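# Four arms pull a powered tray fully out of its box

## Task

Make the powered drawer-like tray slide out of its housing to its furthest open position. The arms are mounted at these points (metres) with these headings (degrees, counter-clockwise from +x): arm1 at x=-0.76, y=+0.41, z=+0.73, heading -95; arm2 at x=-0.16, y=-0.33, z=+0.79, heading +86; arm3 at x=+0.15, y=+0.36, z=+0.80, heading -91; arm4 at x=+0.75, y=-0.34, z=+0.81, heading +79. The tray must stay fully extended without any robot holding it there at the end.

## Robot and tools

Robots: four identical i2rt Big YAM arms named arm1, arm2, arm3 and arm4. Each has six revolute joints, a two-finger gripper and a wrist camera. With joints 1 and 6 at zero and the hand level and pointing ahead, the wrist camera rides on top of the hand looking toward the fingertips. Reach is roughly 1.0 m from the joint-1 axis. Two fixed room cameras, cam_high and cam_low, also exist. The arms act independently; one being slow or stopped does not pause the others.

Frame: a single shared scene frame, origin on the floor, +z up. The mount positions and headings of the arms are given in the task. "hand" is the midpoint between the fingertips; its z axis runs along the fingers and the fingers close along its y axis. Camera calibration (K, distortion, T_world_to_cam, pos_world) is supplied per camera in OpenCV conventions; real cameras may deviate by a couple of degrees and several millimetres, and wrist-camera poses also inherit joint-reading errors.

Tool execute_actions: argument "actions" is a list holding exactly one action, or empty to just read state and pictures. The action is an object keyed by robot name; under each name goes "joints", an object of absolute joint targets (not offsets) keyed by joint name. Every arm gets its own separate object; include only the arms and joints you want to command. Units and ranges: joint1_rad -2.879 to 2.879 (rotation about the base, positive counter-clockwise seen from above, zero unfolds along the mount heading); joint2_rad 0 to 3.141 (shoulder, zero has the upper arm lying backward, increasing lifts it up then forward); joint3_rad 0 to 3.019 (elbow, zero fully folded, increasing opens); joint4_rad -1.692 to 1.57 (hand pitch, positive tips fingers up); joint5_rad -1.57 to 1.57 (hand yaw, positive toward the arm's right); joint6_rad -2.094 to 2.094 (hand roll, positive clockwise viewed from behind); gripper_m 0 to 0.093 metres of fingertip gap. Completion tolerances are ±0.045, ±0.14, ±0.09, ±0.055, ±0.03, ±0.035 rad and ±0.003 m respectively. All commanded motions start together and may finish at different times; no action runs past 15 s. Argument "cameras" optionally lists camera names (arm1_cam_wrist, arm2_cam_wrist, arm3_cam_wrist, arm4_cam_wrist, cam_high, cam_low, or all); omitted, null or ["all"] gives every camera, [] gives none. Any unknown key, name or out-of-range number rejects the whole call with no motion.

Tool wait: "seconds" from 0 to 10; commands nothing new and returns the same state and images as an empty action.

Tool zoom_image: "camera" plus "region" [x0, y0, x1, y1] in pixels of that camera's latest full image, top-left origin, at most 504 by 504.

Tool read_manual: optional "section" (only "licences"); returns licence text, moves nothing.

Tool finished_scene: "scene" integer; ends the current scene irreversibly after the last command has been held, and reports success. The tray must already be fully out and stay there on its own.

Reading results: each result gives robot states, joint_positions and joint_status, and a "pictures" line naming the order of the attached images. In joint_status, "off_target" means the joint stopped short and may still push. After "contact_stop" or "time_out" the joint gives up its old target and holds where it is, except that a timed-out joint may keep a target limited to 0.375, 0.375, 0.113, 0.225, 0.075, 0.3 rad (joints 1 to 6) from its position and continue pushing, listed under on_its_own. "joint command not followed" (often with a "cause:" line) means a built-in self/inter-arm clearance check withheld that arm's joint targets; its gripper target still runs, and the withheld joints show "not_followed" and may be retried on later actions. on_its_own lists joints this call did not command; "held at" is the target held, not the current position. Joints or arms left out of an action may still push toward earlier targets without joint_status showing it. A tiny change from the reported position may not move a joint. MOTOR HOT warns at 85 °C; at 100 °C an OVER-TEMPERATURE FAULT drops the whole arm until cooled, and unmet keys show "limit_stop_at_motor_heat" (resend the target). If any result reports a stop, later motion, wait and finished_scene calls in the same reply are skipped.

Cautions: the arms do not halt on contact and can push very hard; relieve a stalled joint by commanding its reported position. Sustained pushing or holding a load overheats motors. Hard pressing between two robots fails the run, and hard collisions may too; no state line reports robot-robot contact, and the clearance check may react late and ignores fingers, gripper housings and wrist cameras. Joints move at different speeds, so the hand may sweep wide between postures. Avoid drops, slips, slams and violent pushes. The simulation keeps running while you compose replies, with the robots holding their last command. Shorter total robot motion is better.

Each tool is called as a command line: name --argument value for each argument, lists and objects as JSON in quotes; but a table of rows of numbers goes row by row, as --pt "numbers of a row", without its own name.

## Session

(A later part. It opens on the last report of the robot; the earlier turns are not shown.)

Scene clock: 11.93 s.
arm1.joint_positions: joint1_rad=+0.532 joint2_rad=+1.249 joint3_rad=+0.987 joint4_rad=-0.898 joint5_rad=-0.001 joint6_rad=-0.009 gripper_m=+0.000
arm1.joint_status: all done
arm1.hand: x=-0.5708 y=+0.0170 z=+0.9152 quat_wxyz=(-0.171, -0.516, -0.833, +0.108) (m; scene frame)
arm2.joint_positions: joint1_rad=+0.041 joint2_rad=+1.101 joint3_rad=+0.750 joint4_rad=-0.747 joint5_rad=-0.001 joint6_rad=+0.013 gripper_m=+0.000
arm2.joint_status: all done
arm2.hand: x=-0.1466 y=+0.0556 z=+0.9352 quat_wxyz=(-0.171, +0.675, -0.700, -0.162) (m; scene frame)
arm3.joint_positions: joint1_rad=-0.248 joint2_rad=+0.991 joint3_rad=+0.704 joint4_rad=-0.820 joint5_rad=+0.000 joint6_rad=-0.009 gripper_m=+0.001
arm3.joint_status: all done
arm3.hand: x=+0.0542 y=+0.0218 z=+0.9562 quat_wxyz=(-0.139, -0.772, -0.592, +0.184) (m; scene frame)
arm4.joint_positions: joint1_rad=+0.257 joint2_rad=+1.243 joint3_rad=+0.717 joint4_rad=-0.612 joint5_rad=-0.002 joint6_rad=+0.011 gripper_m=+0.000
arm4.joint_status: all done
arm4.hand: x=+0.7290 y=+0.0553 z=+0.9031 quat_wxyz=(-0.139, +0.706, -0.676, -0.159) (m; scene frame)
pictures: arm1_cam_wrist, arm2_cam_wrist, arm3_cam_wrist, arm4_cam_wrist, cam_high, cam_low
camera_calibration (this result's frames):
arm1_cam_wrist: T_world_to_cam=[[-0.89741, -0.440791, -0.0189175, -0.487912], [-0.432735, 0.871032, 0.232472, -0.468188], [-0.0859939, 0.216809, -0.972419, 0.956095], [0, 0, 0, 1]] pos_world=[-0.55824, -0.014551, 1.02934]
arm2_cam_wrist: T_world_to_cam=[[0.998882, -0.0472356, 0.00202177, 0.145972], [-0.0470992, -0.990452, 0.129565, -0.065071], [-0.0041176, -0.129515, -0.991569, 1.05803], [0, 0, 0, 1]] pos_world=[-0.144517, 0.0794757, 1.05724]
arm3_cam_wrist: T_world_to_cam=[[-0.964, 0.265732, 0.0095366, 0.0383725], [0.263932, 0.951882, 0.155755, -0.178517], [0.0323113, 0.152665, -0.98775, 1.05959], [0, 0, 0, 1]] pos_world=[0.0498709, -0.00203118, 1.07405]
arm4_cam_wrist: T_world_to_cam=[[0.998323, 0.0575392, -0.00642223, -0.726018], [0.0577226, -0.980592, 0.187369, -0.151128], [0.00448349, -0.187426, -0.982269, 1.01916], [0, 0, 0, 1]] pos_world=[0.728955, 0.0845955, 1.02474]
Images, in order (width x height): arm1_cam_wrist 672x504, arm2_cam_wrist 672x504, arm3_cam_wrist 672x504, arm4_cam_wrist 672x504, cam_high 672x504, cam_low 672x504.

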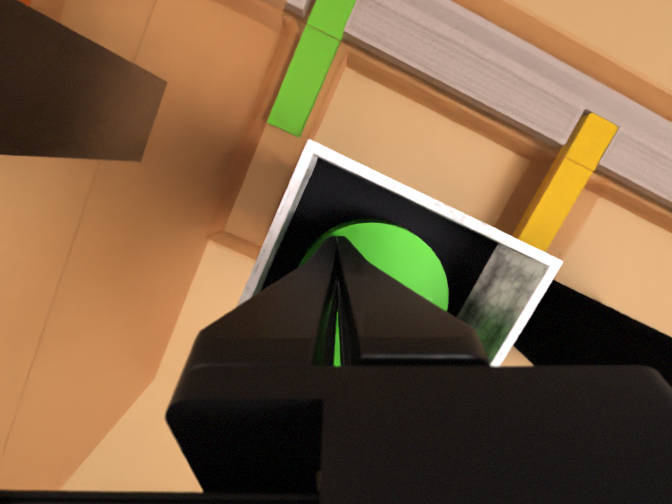

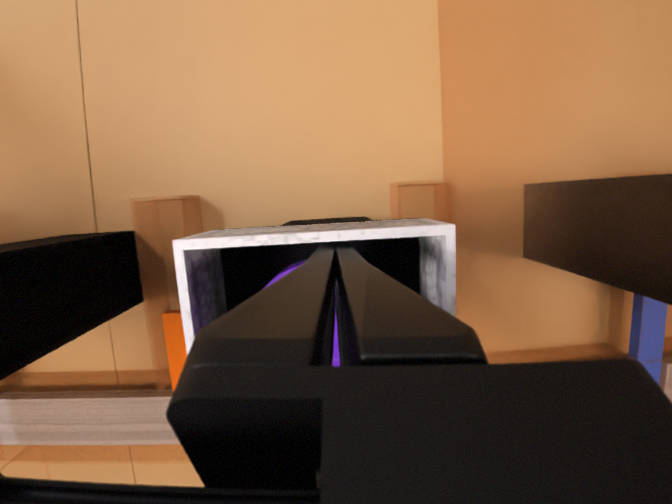

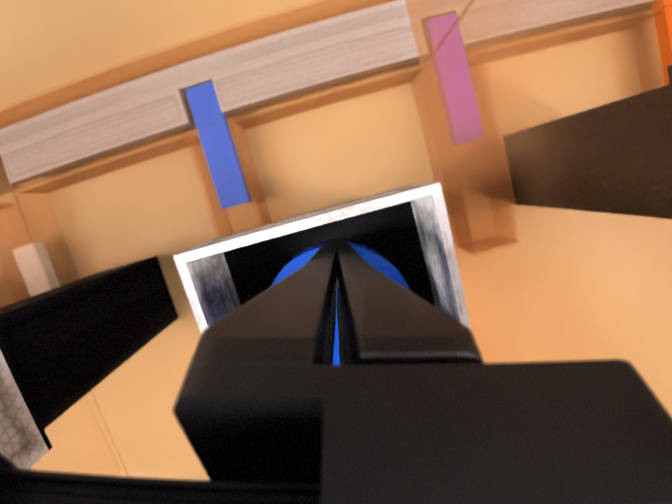

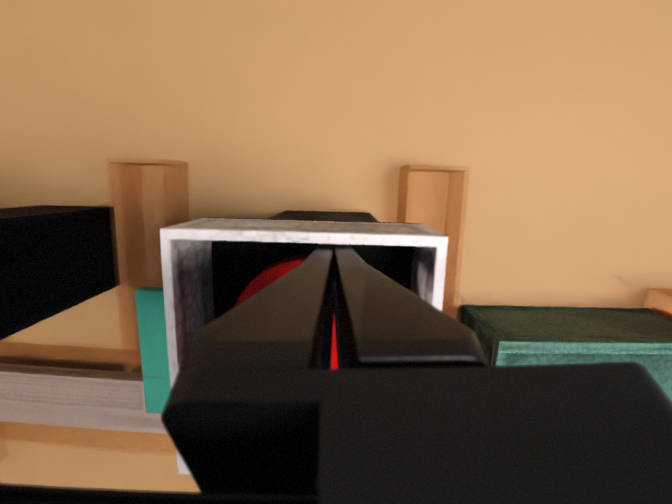

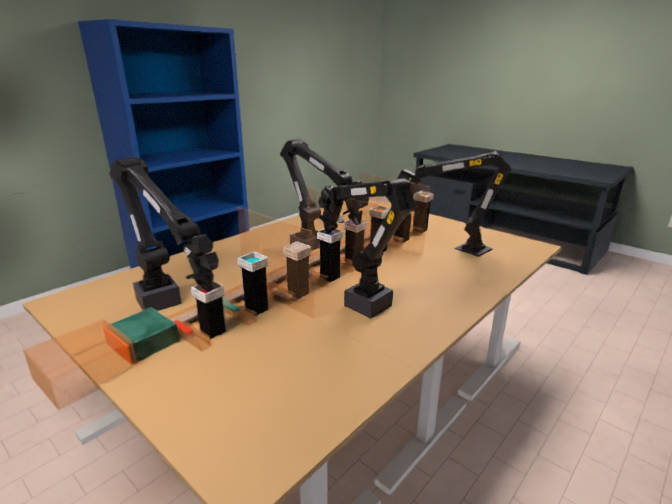

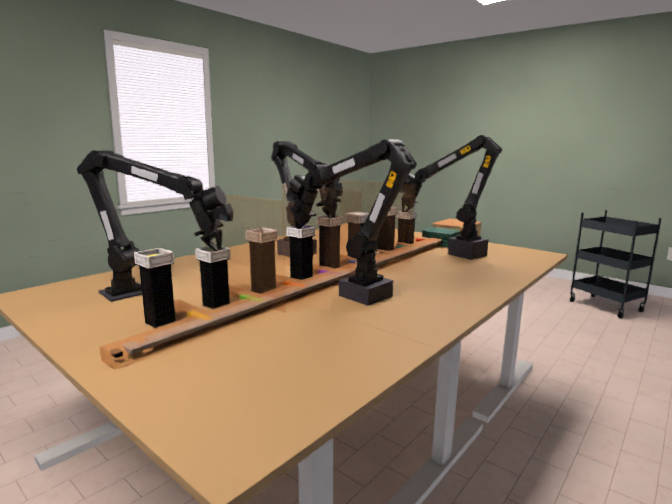

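wait --seconds 2

zoom_image --camera "cam_high" --region '[20, 220, 400, 420]'

Scene clock: 14.07 s.
arm1.joint_positions: joint1_rad=+0.532 joint2_rad=+1.249 joint3_rad=+0.987 joint4_rad=-0.898 joint5_rad=-0.001 joint6_rad=-0.009 gripper_m=+0.000
arm1.joint_status: all done
arm1.hand: x=-0.5708 y=+0.0170 z=+0.9152 quat_wxyz=(-0.171, -0.516, -0.833, +0.108) (m; scene frame)
arm2.joint_positions: joint1_rad=+0.041 joint2_rad=+1.101 joint3_rad=+0.750 joint4_rad=-0.747 joint5_rad=-0.001 joint6_rad=+0.013 gripper_m=+0.000
arm2.joint_status: all done
arm2.hand: x=-0.1466 y=+0.0556 z=+0.9352 quat_wxyz=(-0.171, +0.675, -0.700, -0.162) (m; scene frame)
arm3.joint_positions: joint1_rad=-0.248 joint2_rad=+0.991 joint3_rad=+0.704 joint4_rad=-0.820 joint5_rad=+0.000 joint6_rad=-0.009 gripper_m=+0.001
arm3.joint_status: all done
arm3.hand: x=+0.0542 y=+0.0218 z=+0.9562 quat_wxyz=(-0.139, -0.772, -0.592, +0.184) (m; scene frame)
arm4.joint_positions: joint1_rad=+0.257 joint2_rad=+1.243 joint3_rad=+0.717 joint4_rad=-0.612 joint5_rad=-0.002 joint6_rad=+0.011 gripper_m=+0.000
arm4.joint_status: all done
arm4.hand: x=+0.7290 y=+0.0553 z=+0.9031 quat_wxyz=(-0.139, +0.706, -0.676, -0.159) (m; scene frame)
wait: 2.00 s; at rest by 0.13 s
pictures: arm1_cam_wrist, arm2_cam_wrist, arm3_cam_wrist, arm4_cam_wrist, cam_high, cam_low
camera_calibration (this result's frames):
arm1_cam_wrist: T_world_to_cam=[[-0.89741, -0.440791, -0.0189175, -0.487912], [-0.432735, 0.871032, 0.232472, -0.468188], [-0.0859939, 0.216809, -0.972419, 0.956095], [0, 0, 0, 1]] pos_world=[-0.55824, -0.014551, 1.02934]
arm2_cam_wrist: T_world_to_cam=[[0.998882, -0.0472356, 0.00202177, 0.145972], [-0.0470992, -0.990452, 0.129565, -0.065071], [-0.0041176, -0.129515, -0.991569, 1.05803], [0, 0, 0, 1]] pos_world=[-0.144517, 0.0794757, 1.05724]
arm3_cam_wrist: T_world_to_cam=[[-0.964, 0.265732, 0.0095366, 0.0383725], [0.263932, 0.951882, 0.155755, -0.178517], [0.0323113, 0.152665, -0.98775, 1.05959], [0, 0, 0, 1]] pos_world=[0.0498709, -0.00203118, 1.07405]
arm4_cam_wrist: T_world_to_cam=[[0.998323, 0.0575392, -0.00642223, -0.726018], [0.0577226, -0.980592, 0.187369, -0.151128], [0.00448349, -0.187426, -0.982269, 1.01916], [0, 0, 0, 1]] pos_world=[0.728955, 0.0845955, 1.02474]
Images, in order (width x height): arm1_cam_wrist 672x504, arm2_cam_wrist 672x504, arm3_cam_wrist 672x504, arm4_cam_wrist 672x504, cam_high 672x504, cam_low 672x504.

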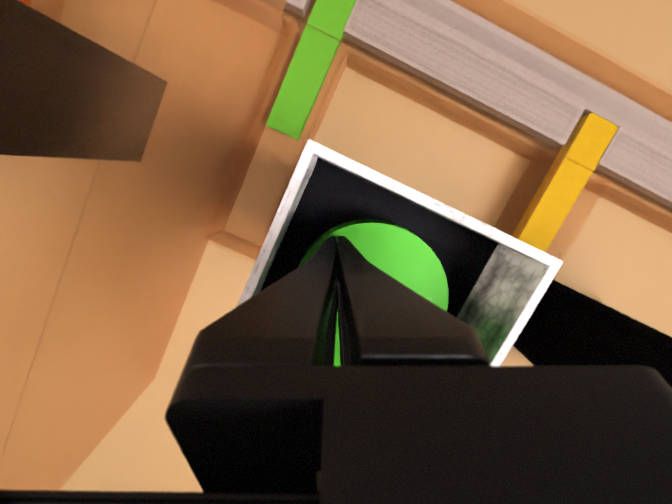

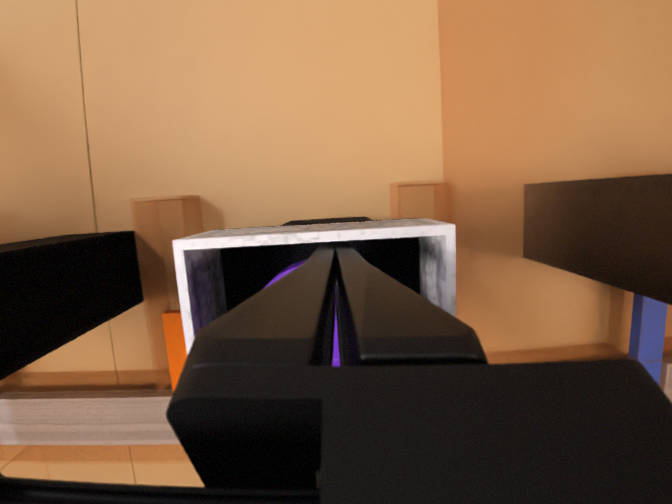

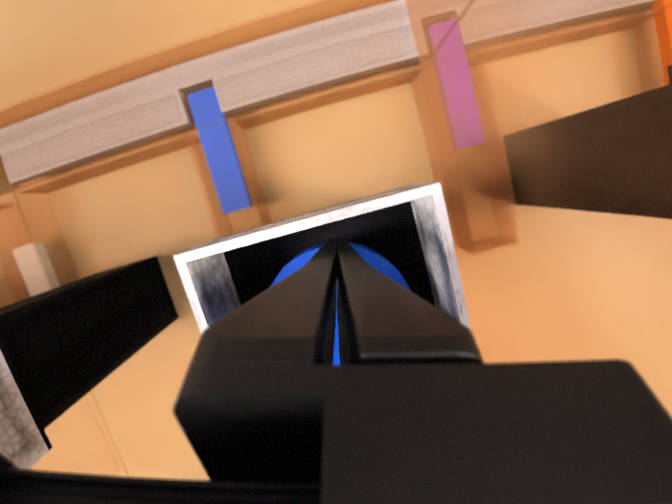

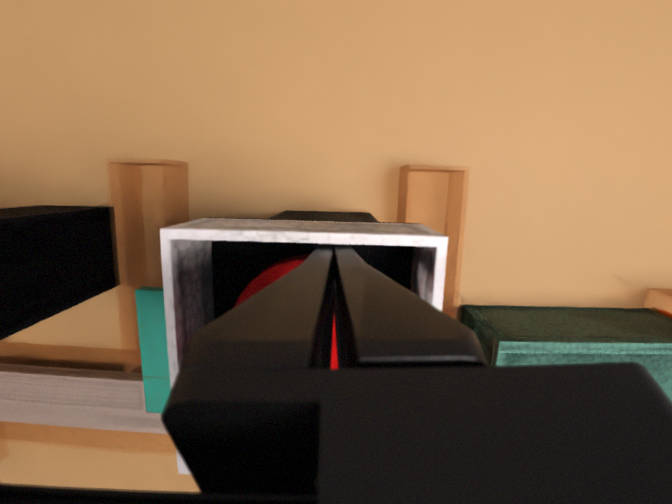

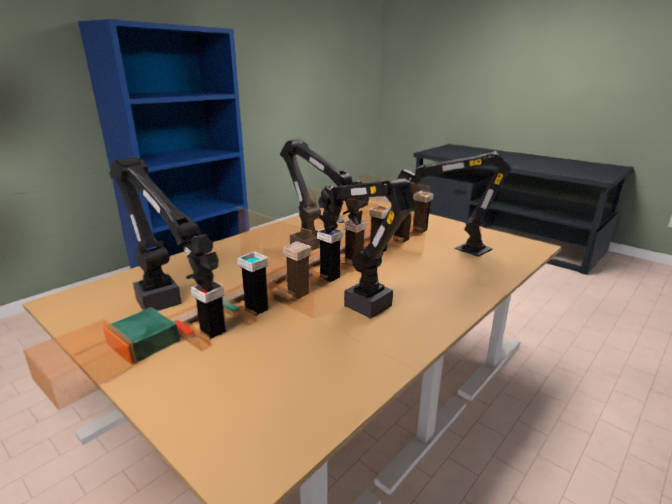

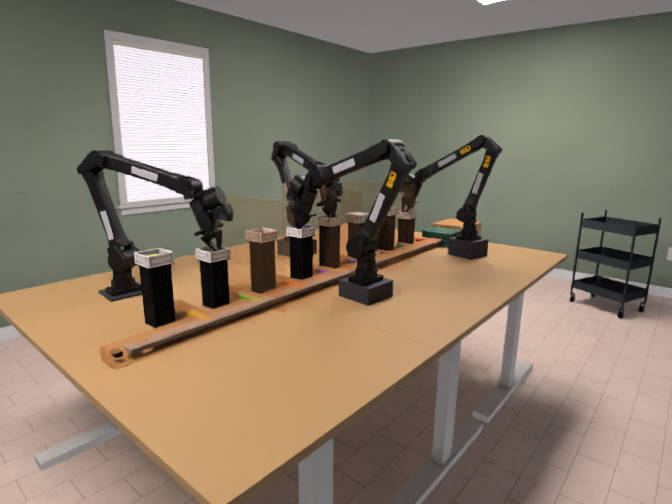

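Region (20, 220, 400, 420) of cam_high's 672x504 image, scaled by 1.326, with more detail than that image has; it fills the top 265 rows of this view, and the rest is white.

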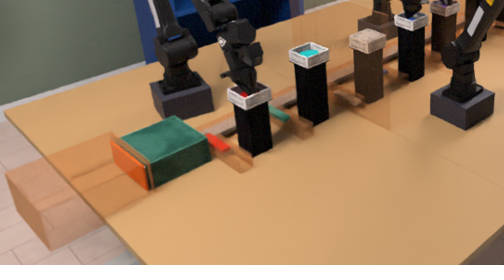

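wait --seconds 10

Scene clock: 24.13 s.
arm1.joint_positions: joint1_rad=+0.532 joint2_rad=+1.249 joint3_rad=+0.987 joint4_rad=-0.898 joint5_rad=-0.001 joint6_rad=-0.009 gripper_m=+0.000
arm1.joint_status: all done
arm1.hand: x=-0.5708 y=+0.0170 z=+0.9152 quat_wxyz=(-0.171, -0.516, -0.833, +0.108) (m; scene frame)
arm2.joint_positions: joint1_rad=+0.041 joint2_rad=+1.101 joint3_rad=+0.750 joint4_rad=-0.747 joint5_rad=-0.001 joint6_rad=+0.013 gripper_m=+0.000
arm2.joint_status: all done
arm2.hand: x=-0.1466 y=+0.0556 z=+0.9352 quat_wxyz=(-0.171, +0.675, -0.700, -0.162) (m; scene frame)
arm3.joint_positions: joint1_rad=-0.248 joint2_rad=+0.991 joint3_rad=+0.704 joint4_rad=-0.820 joint5_rad=+0.000 joint6_rad=-0.009 gripper_m=+0.001
arm3.joint_status: all done
arm3.hand: x=+0.0542 y=+0.0218 z=+0.9562 quat_wxyz=(-0.139, -0.772, -0.592, +0.184) (m; scene frame)
arm4.joint_positions: joint1_rad=+0.257 joint2_rad=+1.243 joint3_rad=+0.717 joint4_rad=-0.612 joint5_rad=-0.002 joint6_rad=+0.011 gripper_m=+0.000
arm4.joint_status: all done
arm4.hand: x=+0.7290 y=+0.0553 z=+0.9031 quat_wxyz=(-0.139, +0.706, -0.676, -0.159) (m; scene frame)
wait: 10.00 s; at rest by 0.20 s
pictures: arm1_cam_wrist, arm2_cam_wrist, arm3_cam_wrist, arm4_cam_wrist, cam_high, cam_low
camera_calibration (this result's frames):
arm1_cam_wrist: T_world_to_cam=[[-0.89741, -0.440791, -0.0189175, -0.487912], [-0.432735, 0.871032, 0.232472, -0.468188], [-0.0859939, 0.216809, -0.972419, 0.956095], [0, 0, 0, 1]] pos_world=[-0.55824, -0.014551, 1.02934]
arm2_cam_wrist: T_world_to_cam=[[0.998882, -0.0472356, 0.00202177, 0.145972], [-0.0470992, -0.990452, 0.129565, -0.065071], [-0.0041176, -0.129515, -0.991569, 1.05803], [0, 0, 0, 1]] pos_world=[-0.144517, 0.0794757, 1.05724]
arm3_cam_wrist: T_world_to_cam=[[-0.964, 0.265732, 0.0095366, 0.0383725], [0.263932, 0.951882, 0.155755, -0.178517], [0.0323113, 0.152665, -0.98775, 1.05959], [0, 0, 0, 1]] pos_world=[0.0498709, -0.00203118, 1.07405]
arm4_cam_wrist: T_world_to_cam=[[0.998323, 0.0575392, -0.00642223, -0.726018], [0.0577226, -0.980592, 0.187369, -0.151128], [0.00448349, -0.187426, -0.982269, 1.01916], [0, 0, 0, 1]] pos_world=[0.728955, 0.0845955, 1.02474]
Images, in order (width x height): arm1_cam_wrist 672x504, arm2_cam_wrist 672x504, arm3_cam_wrist 672x504, arm4_cam_wrist 672x504, cam_high 672x504, cam_low 672x504.

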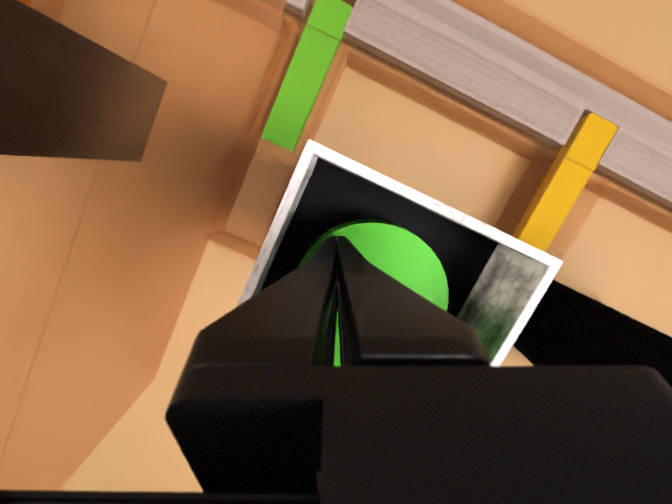

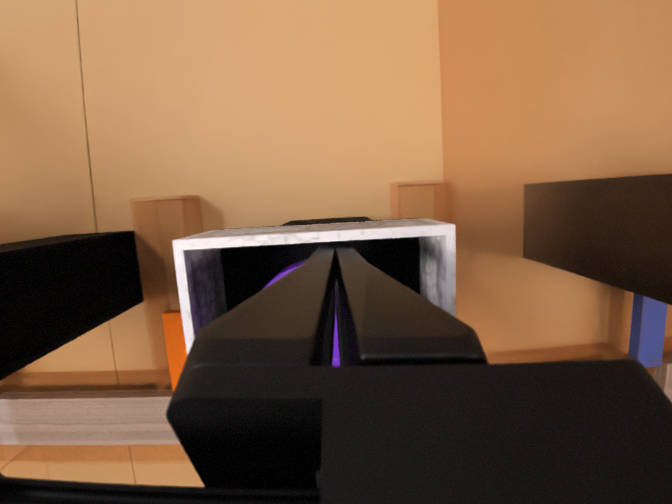

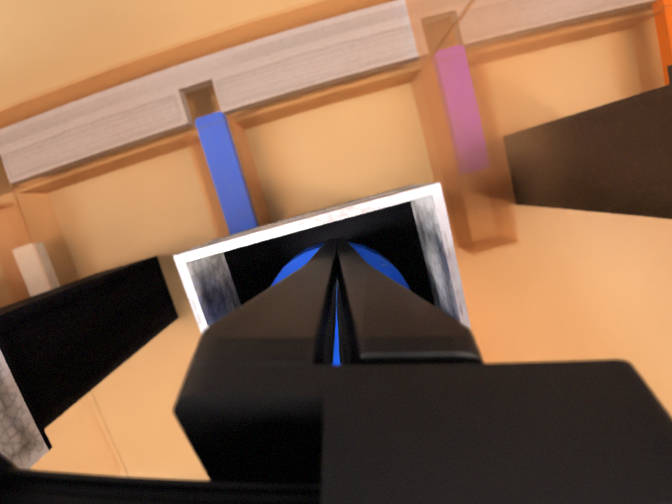

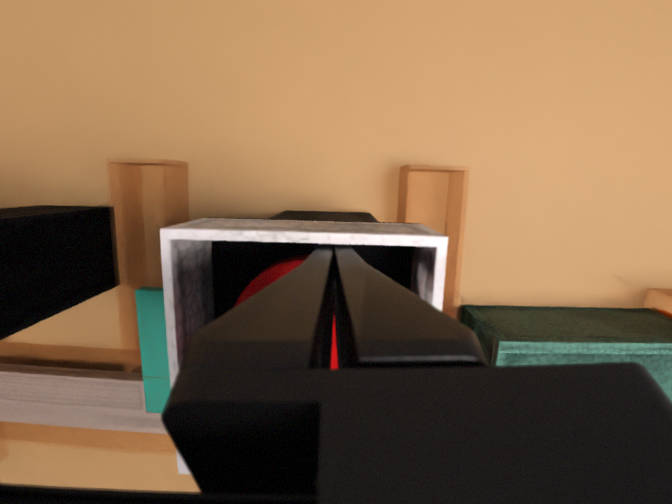

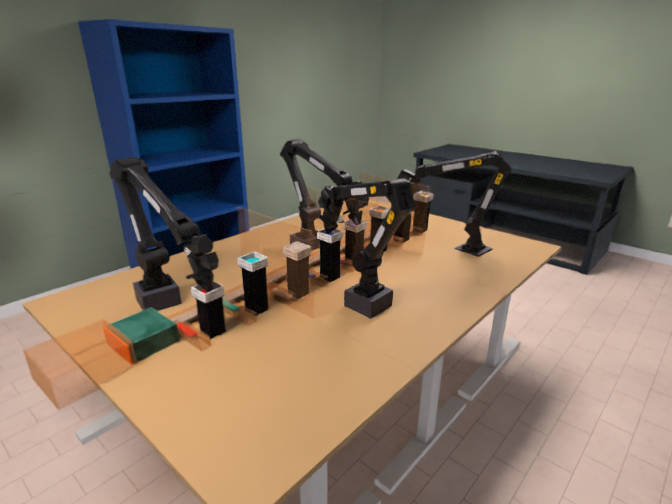

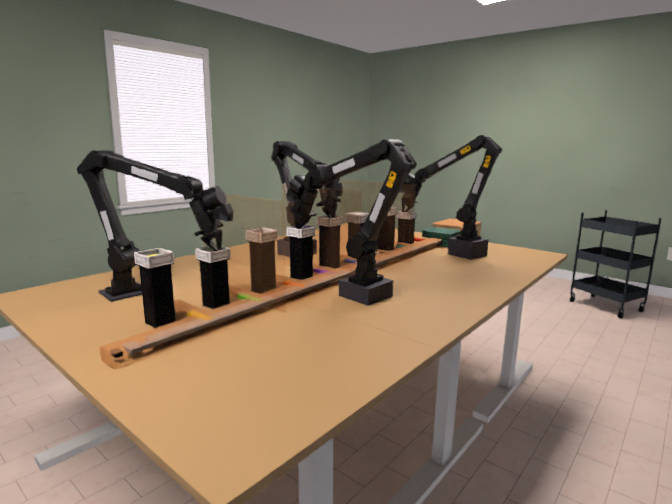

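wait --seconds 8

execute_actions --actions '[{"arm2":{"joints":{"joint2_rad":1.0,"joint3_rad":1.1,"joint4_rad":-1.2}},"arm4":{"joints":{"joint2_rad":1.05,"joint3_rad":1.1,"joint4_rad":-1.15}},"arm1":{"joints":{"joint2_rad":1.1,"joint3_rad":1.19,"joint4_rad":-1.2}}}]' --cameras '["arm1_cam_wrist","arm3_cam_wrist"]'

execute_actions --actions '[{"arm2":{"joints":{"joint1_rad":0.6,"joint2_rad":1.15,"joint3_rad":1.2,"joint4_rad":-1.2}},"arm4":{"joints":{"joint1_rad":0.77,"joint2_rad":1.2,"joint3_rad":1.2,"joint4_rad":-1.1}},"arm1":{"joints":{"joint1_rad":-0.03}}}]'

Scene clock: 32.50 s.
arm1.joint_positions: joint1_rad=+0.532 joint2_rad=+1.249 joint3_rad=+0.987 joint4_rad=-0.898 joint5_rad=-0.001 joint6_rad=-0.009 gripper_m=+0.000
arm1.joint_status: all done
arm1.hand: x=-0.5708 y=+0.0170 z=+0.9152 quat_wxyz=(-0.171, -0.516, -0.833, +0.108) (m; scene frame)
arm2.joint_positions: joint1_rad=+0.041 joint2_rad=+1.101 joint3_rad=+0.750 joint4_rad=-0.747 joint5_rad=-0.001 joint6_rad=+0.013 gripper_m=+0.000
arm2.joint_status: all done
arm2.hand: x=-0.1466 y=+0.0556 z=+0.9352 quat_wxyz=(-0.171, +0.675, -0.700, -0.162) (m; scene frame)
arm3.joint_positions: joint1_rad=-0.248 joint2_rad=+0.991 joint3_rad=+0.704 joint4_rad=-0.820 joint5_rad=+0.000 joint6_rad=-0.009 gripper_m=+0.001
arm3.joint_status: all done
arm3.hand: x=+0.0542 y=+0.0218 z=+0.9562 quat_wxyz=(-0.139, -0.772, -0.592, +0.184) (m; scene frame)
arm4.joint_positions: joint1_rad=+0.257 joint2_rad=+1.243 joint3_rad=+0.717 joint4_rad=-0.612 joint5_rad=-0.002 joint6_rad=+0.011 gripper_m=+0.000
arm4.joint_status: all done
arm4.hand: x=+0.7290 y=+0.0553 z=+0.9031 quat_wxyz=(-0.139, +0.706, -0.676, -0.159) (m; scene frame)
wait: 8.00 s; at rest from the start
pictures: arm1_cam_wrist, arm2_cam_wrist, arm3_cam_wrist, arm4_cam_wrist, cam_high, cam_low
camera_calibration (this result's frames):
arm1_cam_wrist: T_world_to_cam=[[-0.89741, -0.440791, -0.0189175, -0.487912], [-0.432735, 0.871032, 0.232472, -0.468188], [-0.0859939, 0.216809, -0.972419, 0.956095], [0, 0, 0, 1]] pos_world=[-0.55824, -0.014551, 1.02934]
arm2_cam_wrist: T_world_to_cam=[[0.998882, -0.0472356, 0.00202177, 0.145972], [-0.0470992, -0.990452, 0.129565, -0.065071], [-0.0041176, -0.129515, -0.991569, 1.05803], [0, 0, 0, 1]] pos_world=[-0.144517, 0.0794757, 1.05724]
arm3_cam_wrist: T_world_to_cam=[[-0.964, 0.265732, 0.0095366, 0.0383725], [0.263932, 0.951882, 0.155755, -0.178517], [0.0323113, 0.152665, -0.98775, 1.05959], [0, 0, 0, 1]] pos_world=[0.0498709, -0.00203118, 1.07405]
arm4_cam_wrist: T_world_to_cam=[[0.998323, 0.0575392, -0.00642223, -0.726018], [0.0577226, -0.980592, 0.187369, -0.151128], [0.00448349, -0.187426, -0.982269, 1.01916], [0, 0, 0, 1]] pos_world=[0.728955, 0.0845955, 1.02474]
Images, in order (width x height): arm1_cam_wrist 672x504, arm2_cam_wrist 672x504, arm3_cam_wrist 672x504, arm4_cam_wrist 672x504, cam_high 672x504, cam_low 672x504.

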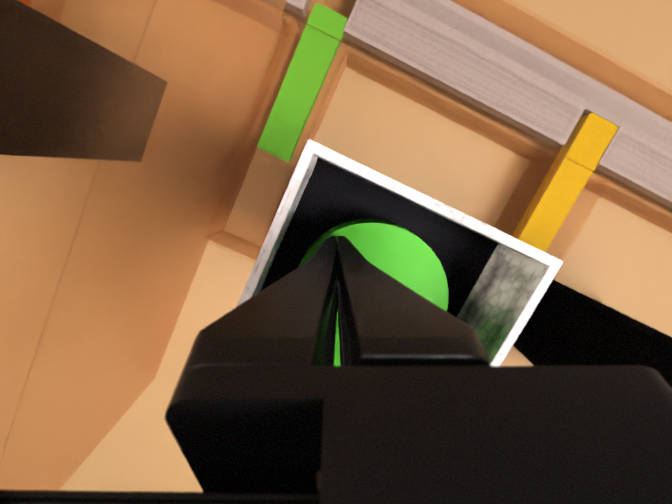

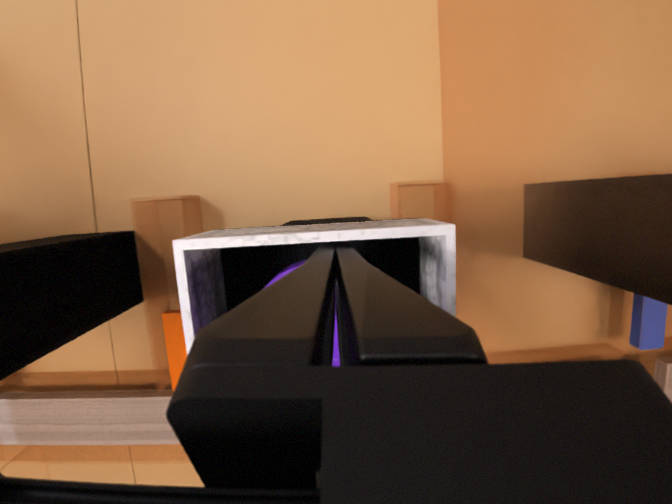

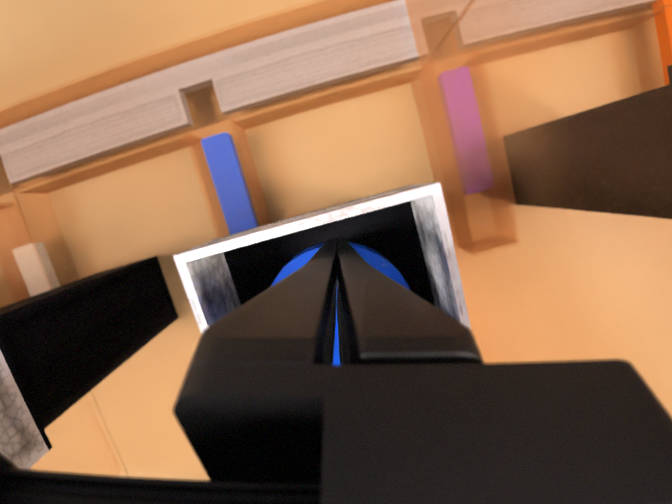

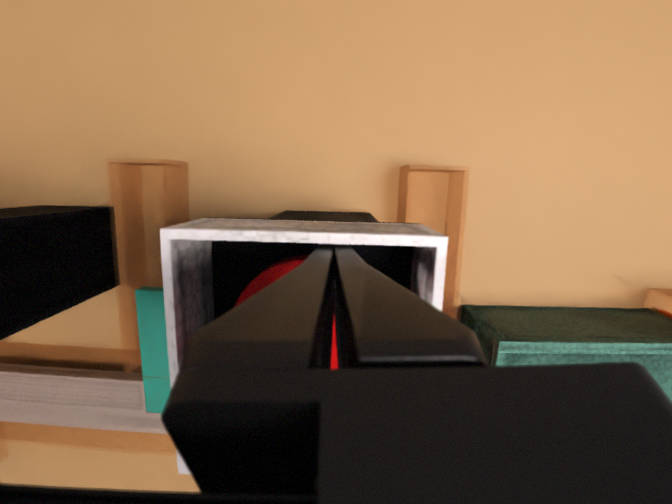

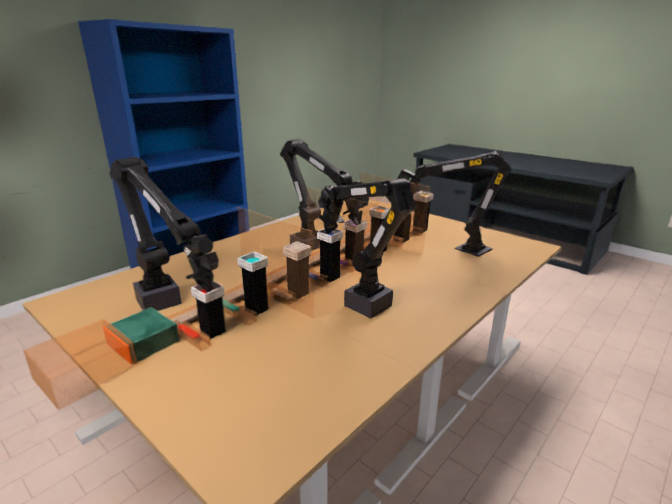

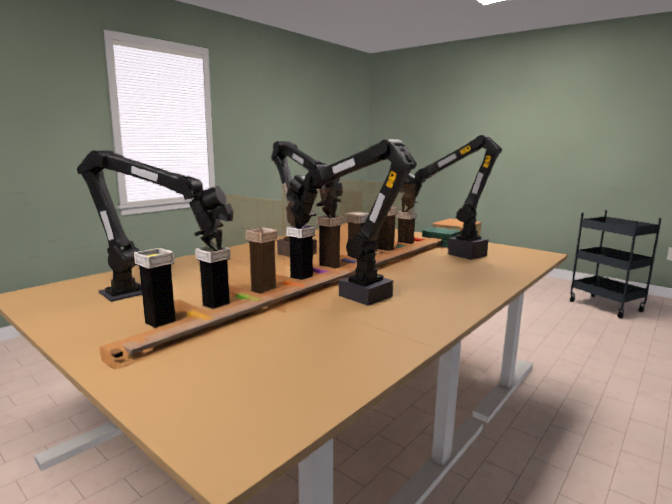

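Scene clock: 33.87 s.
arm1.joint_positions: joint1_rad=+0.532 joint2_rad=+1.088 joint3_rad=+1.153 joint4_rad=-1.193 joint5_rad=-0.001 joint6_rad=-0.009 gripper_m=+0.000
arm1.joint_status: all done
arm1.hand: x=-0.5883 y=+0.0533 z=+1.0286 quat_wxyz=(-0.184, -0.514, -0.830, +0.116) (m; scene frame)
arm2.joint_positions: joint1_rad=+0.041 joint2_rad=+0.995 joint3_rad=+1.069 joint4_rad=-1.190 joint5_rad=-0.001 joint6_rad=+0.013 gripper_m=+0.000
arm2.joint_status: all done
arm2.hand: x=-0.1486 y=+0.0350 z=+1.0786 quat_wxyz=(-0.165, +0.676, -0.701, -0.156) (m; scene frame)
arm3.joint_positions: joint1_rad=-0.248 joint2_rad=+0.991 joint3_rad=+0.704 joint4_rad=-0.820 joint5_rad=+0.000 joint6_rad=-0.009 gripper_m=+0.001
arm3.joint_status: not commanded
arm3.hand: x=+0.0542 y=+0.0218 z=+0.9562 quat_wxyz=(-0.139, -0.772, -0.592, +0.184) (m; scene frame)
arm4.joint_positions: joint1_rad=+0.257 joint2_rad=+1.039 joint3_rad=+1.083 joint4_rad=-1.137 joint5_rad=-0.002 joint6_rad=+0.011 gripper_m=+0.000
arm4.joint_status: all done
arm4.hand: x=+0.7322 y=+0.0419 z=+1.0968 quat_wxyz=(-0.154, +0.702, -0.673, -0.175) (m; scene frame)
pictures: arm1_cam_wrist, arm3_cam_wrist
camera_calibration (this result's frames):
arm1_cam_wrist: T_world_to_cam=[[-0.897131, -0.441366, -0.018771, -0.485428], [-0.435803, 0.877267, 0.201193, -0.503701], [-0.0723327, 0.188677, -0.979372, 1.07368], [0, 0, 0, 1]] pos_world=[-0.577345, 0.025051, 1.14376]
arm3_cam_wrist: T_world_to_cam=[[-0.964, 0.265732, 0.0095366, 0.0383725], [0.263932, 0.951882, 0.155755, -0.178517], [0.0323113, 0.152665, -0.98775, 1.05959], [0, 0, 0, 1]] pos_world=[0.0498709, -0.00203118, 1.07405]
Images, in order (width x height): arm1_cam_wrist 672x504, arm3_cam_wrist 672x504.

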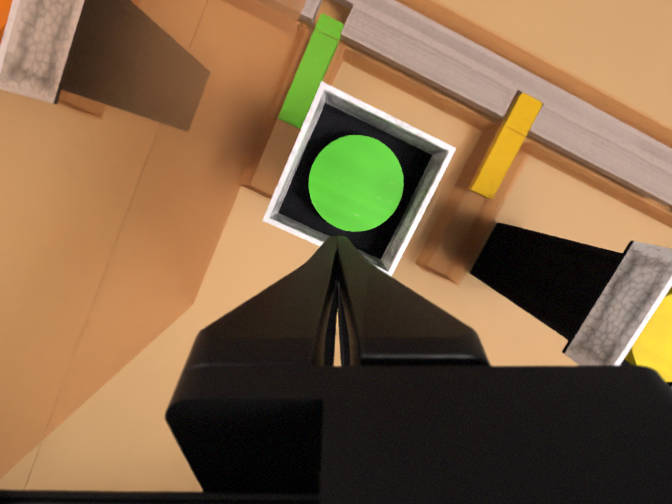

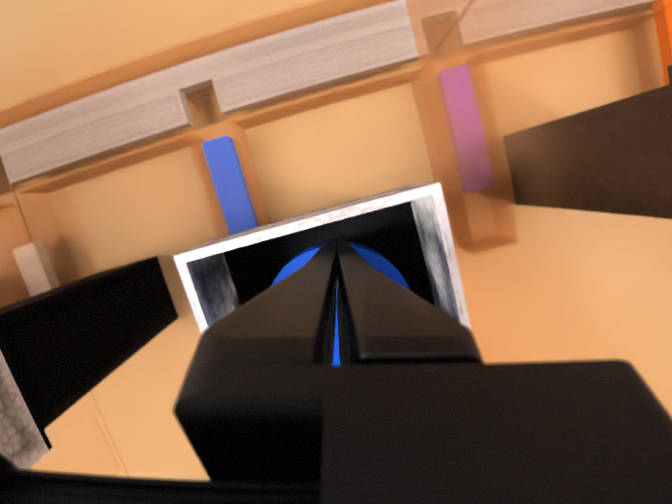

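Scene clock: 35.07 s.
arm1.joint_positions: joint1_rad=-0.025 joint2_rad=+1.090 joint3_rad=+1.153 joint4_rad=-1.193 joint5_rad=+0.000 joint6_rad=-0.009 gripper_m=+0.000
arm1.joint_status: all done
arm1.hand: x=-0.8014 y=+0.0159 z=+1.0285 quat_wxyz=(-0.144, -0.722, -0.657, +0.163) (m; scene frame)
arm2.joint_positions: joint1_rad=+0.596 joint2_rad=+1.148 joint3_rad=+1.161 joint4_rad=-1.195 joint5_rad=+0.000 joint6_rad=+0.012 gripper_m=+0.000
arm2.joint_status: all done
arm2.hand: x=-0.3615 y=+0.0222 z=+1.0650 quat_wxyz=(-0.098, +0.849, -0.493, -0.164) (m; scene frame)
arm3.joint_positions: joint1_rad=-0.248 joint2_rad=+0.991 joint3_rad=+0.704 joint4_rad=-0.820 joint5_rad=+0.000 joint6_rad=-0.009 gripper_m=+0.001
arm3.joint_status: not commanded
arm3.hand: x=+0.0542 y=+0.0218 z=+0.9562 quat_wxyz=(-0.139, -0.772, -0.592, +0.184) (m; scene frame)
arm4.joint_positions: joint1_rad=+0.775 joint2_rad=+1.210 joint3_rad=+1.153 joint4_rad=-1.111 joint5_rad=-0.001 joint6_rad=+0.011 gripper_m=+0.000
arm4.joint_status: all done
arm4.hand: x=+0.5205 y=+0.0201 z=+1.0711 quat_wxyz=(-0.088, +0.857, -0.474, -0.180) (m; scene frame)
pictures: arm1_cam_wrist, arm2_cam_wrist, arm3_cam_wrist, arm4_cam_wrist, cam_high, cam_low
camera_calibration (this result's frames):
arm1_cam_wrist: T_world_to_cam=[[-0.994808, 0.100599, -0.0153866, -0.783551], [0.09546, 0.974817, 0.201541, -0.139853], [0.035274, 0.199026, -0.979359, 1.15129], [0, 0, 0, 1]] pos_world=[-0.806743, -0.0139823, 1.14366]
arm2_cam_wrist: T_world_to_cam=[[0.87385, 0.486176, 0.00441461, 0.29919], [0.473528, -0.853106, 0.219046, -0.035168], [0.110261, -0.189323, -0.975705, 1.20731], [0, 0, 0, 1]] pos_world=[-0.377913, 0.0531095, 1.18436]
arm3_cam_wrist: T_world_to_cam=[[-0.964, 0.265732, 0.0095366, 0.0383725], [0.263932, 0.951882, 0.155755, -0.178517], [0.0323113, 0.152665, -0.98775, 1.05959], [0, 0, 0, 1]] pos_world=[0.0498709, -0.00203118, 1.07405]
arm4_cam_wrist: T_world_to_cam=[[0.839125, 0.54389, -0.0072552, -0.440753], [0.533183, -0.81982, 0.208831, -0.478771], [0.107633, -0.179104, -0.977925, 1.12003], [0, 0, 0, 1]] pos_world=[0.504567, 0.0478158, 1.19209]
Images, in order (width x height): arm1_cam_wrist 672x504, arm2_cam_wrist 672x504, arm3_cam_wrist 672x504, arm4_cam_wrist 672x504, cam_high 672x504, cam_low 672x504.

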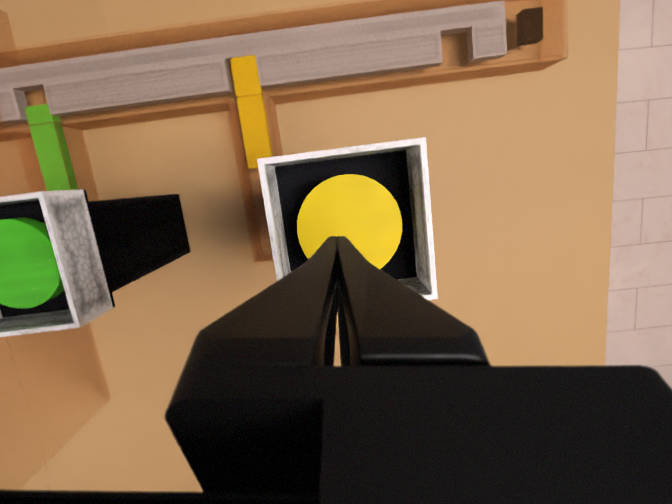

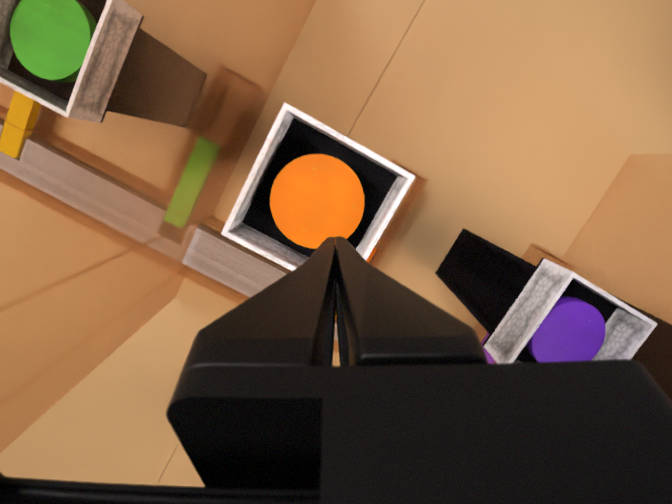

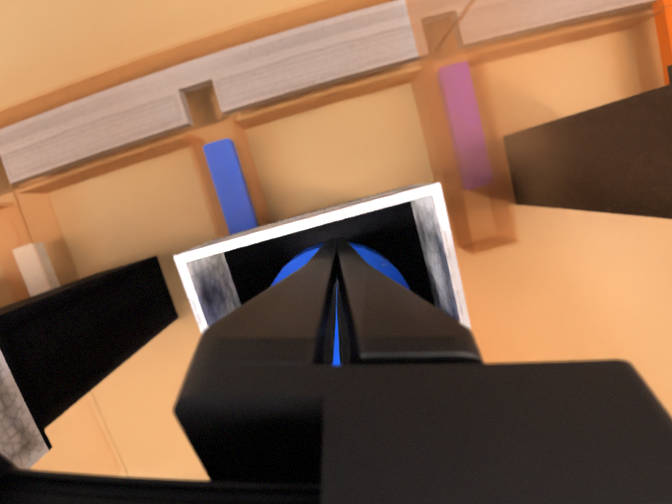

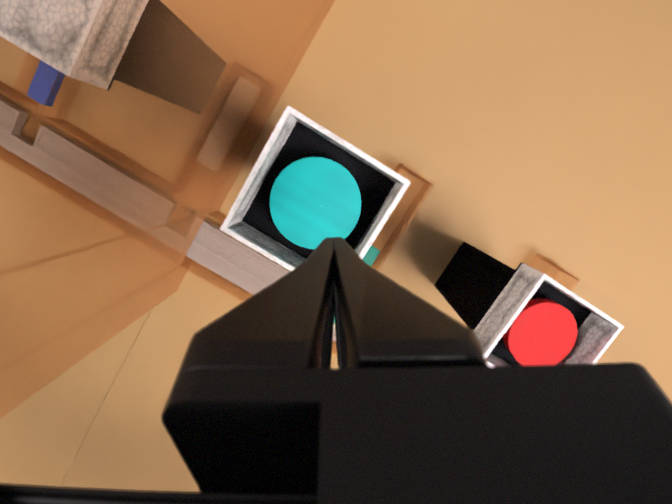

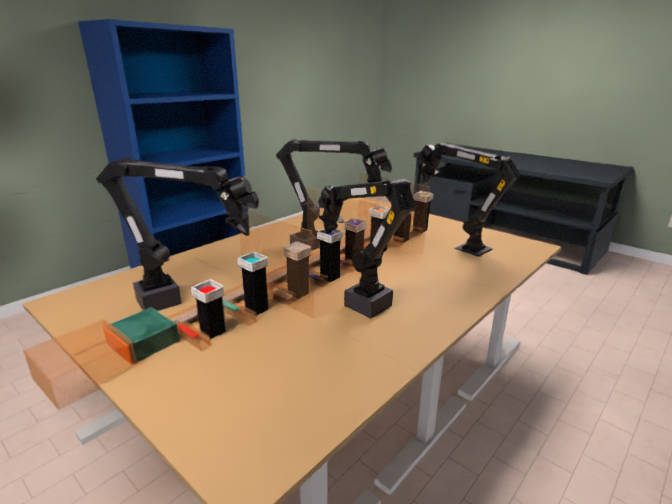

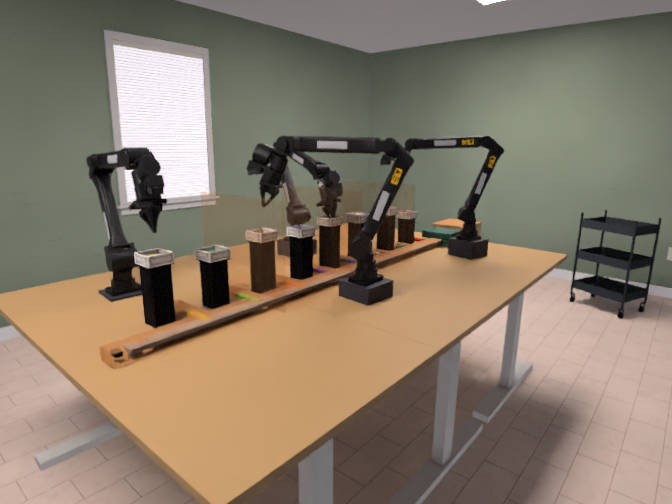

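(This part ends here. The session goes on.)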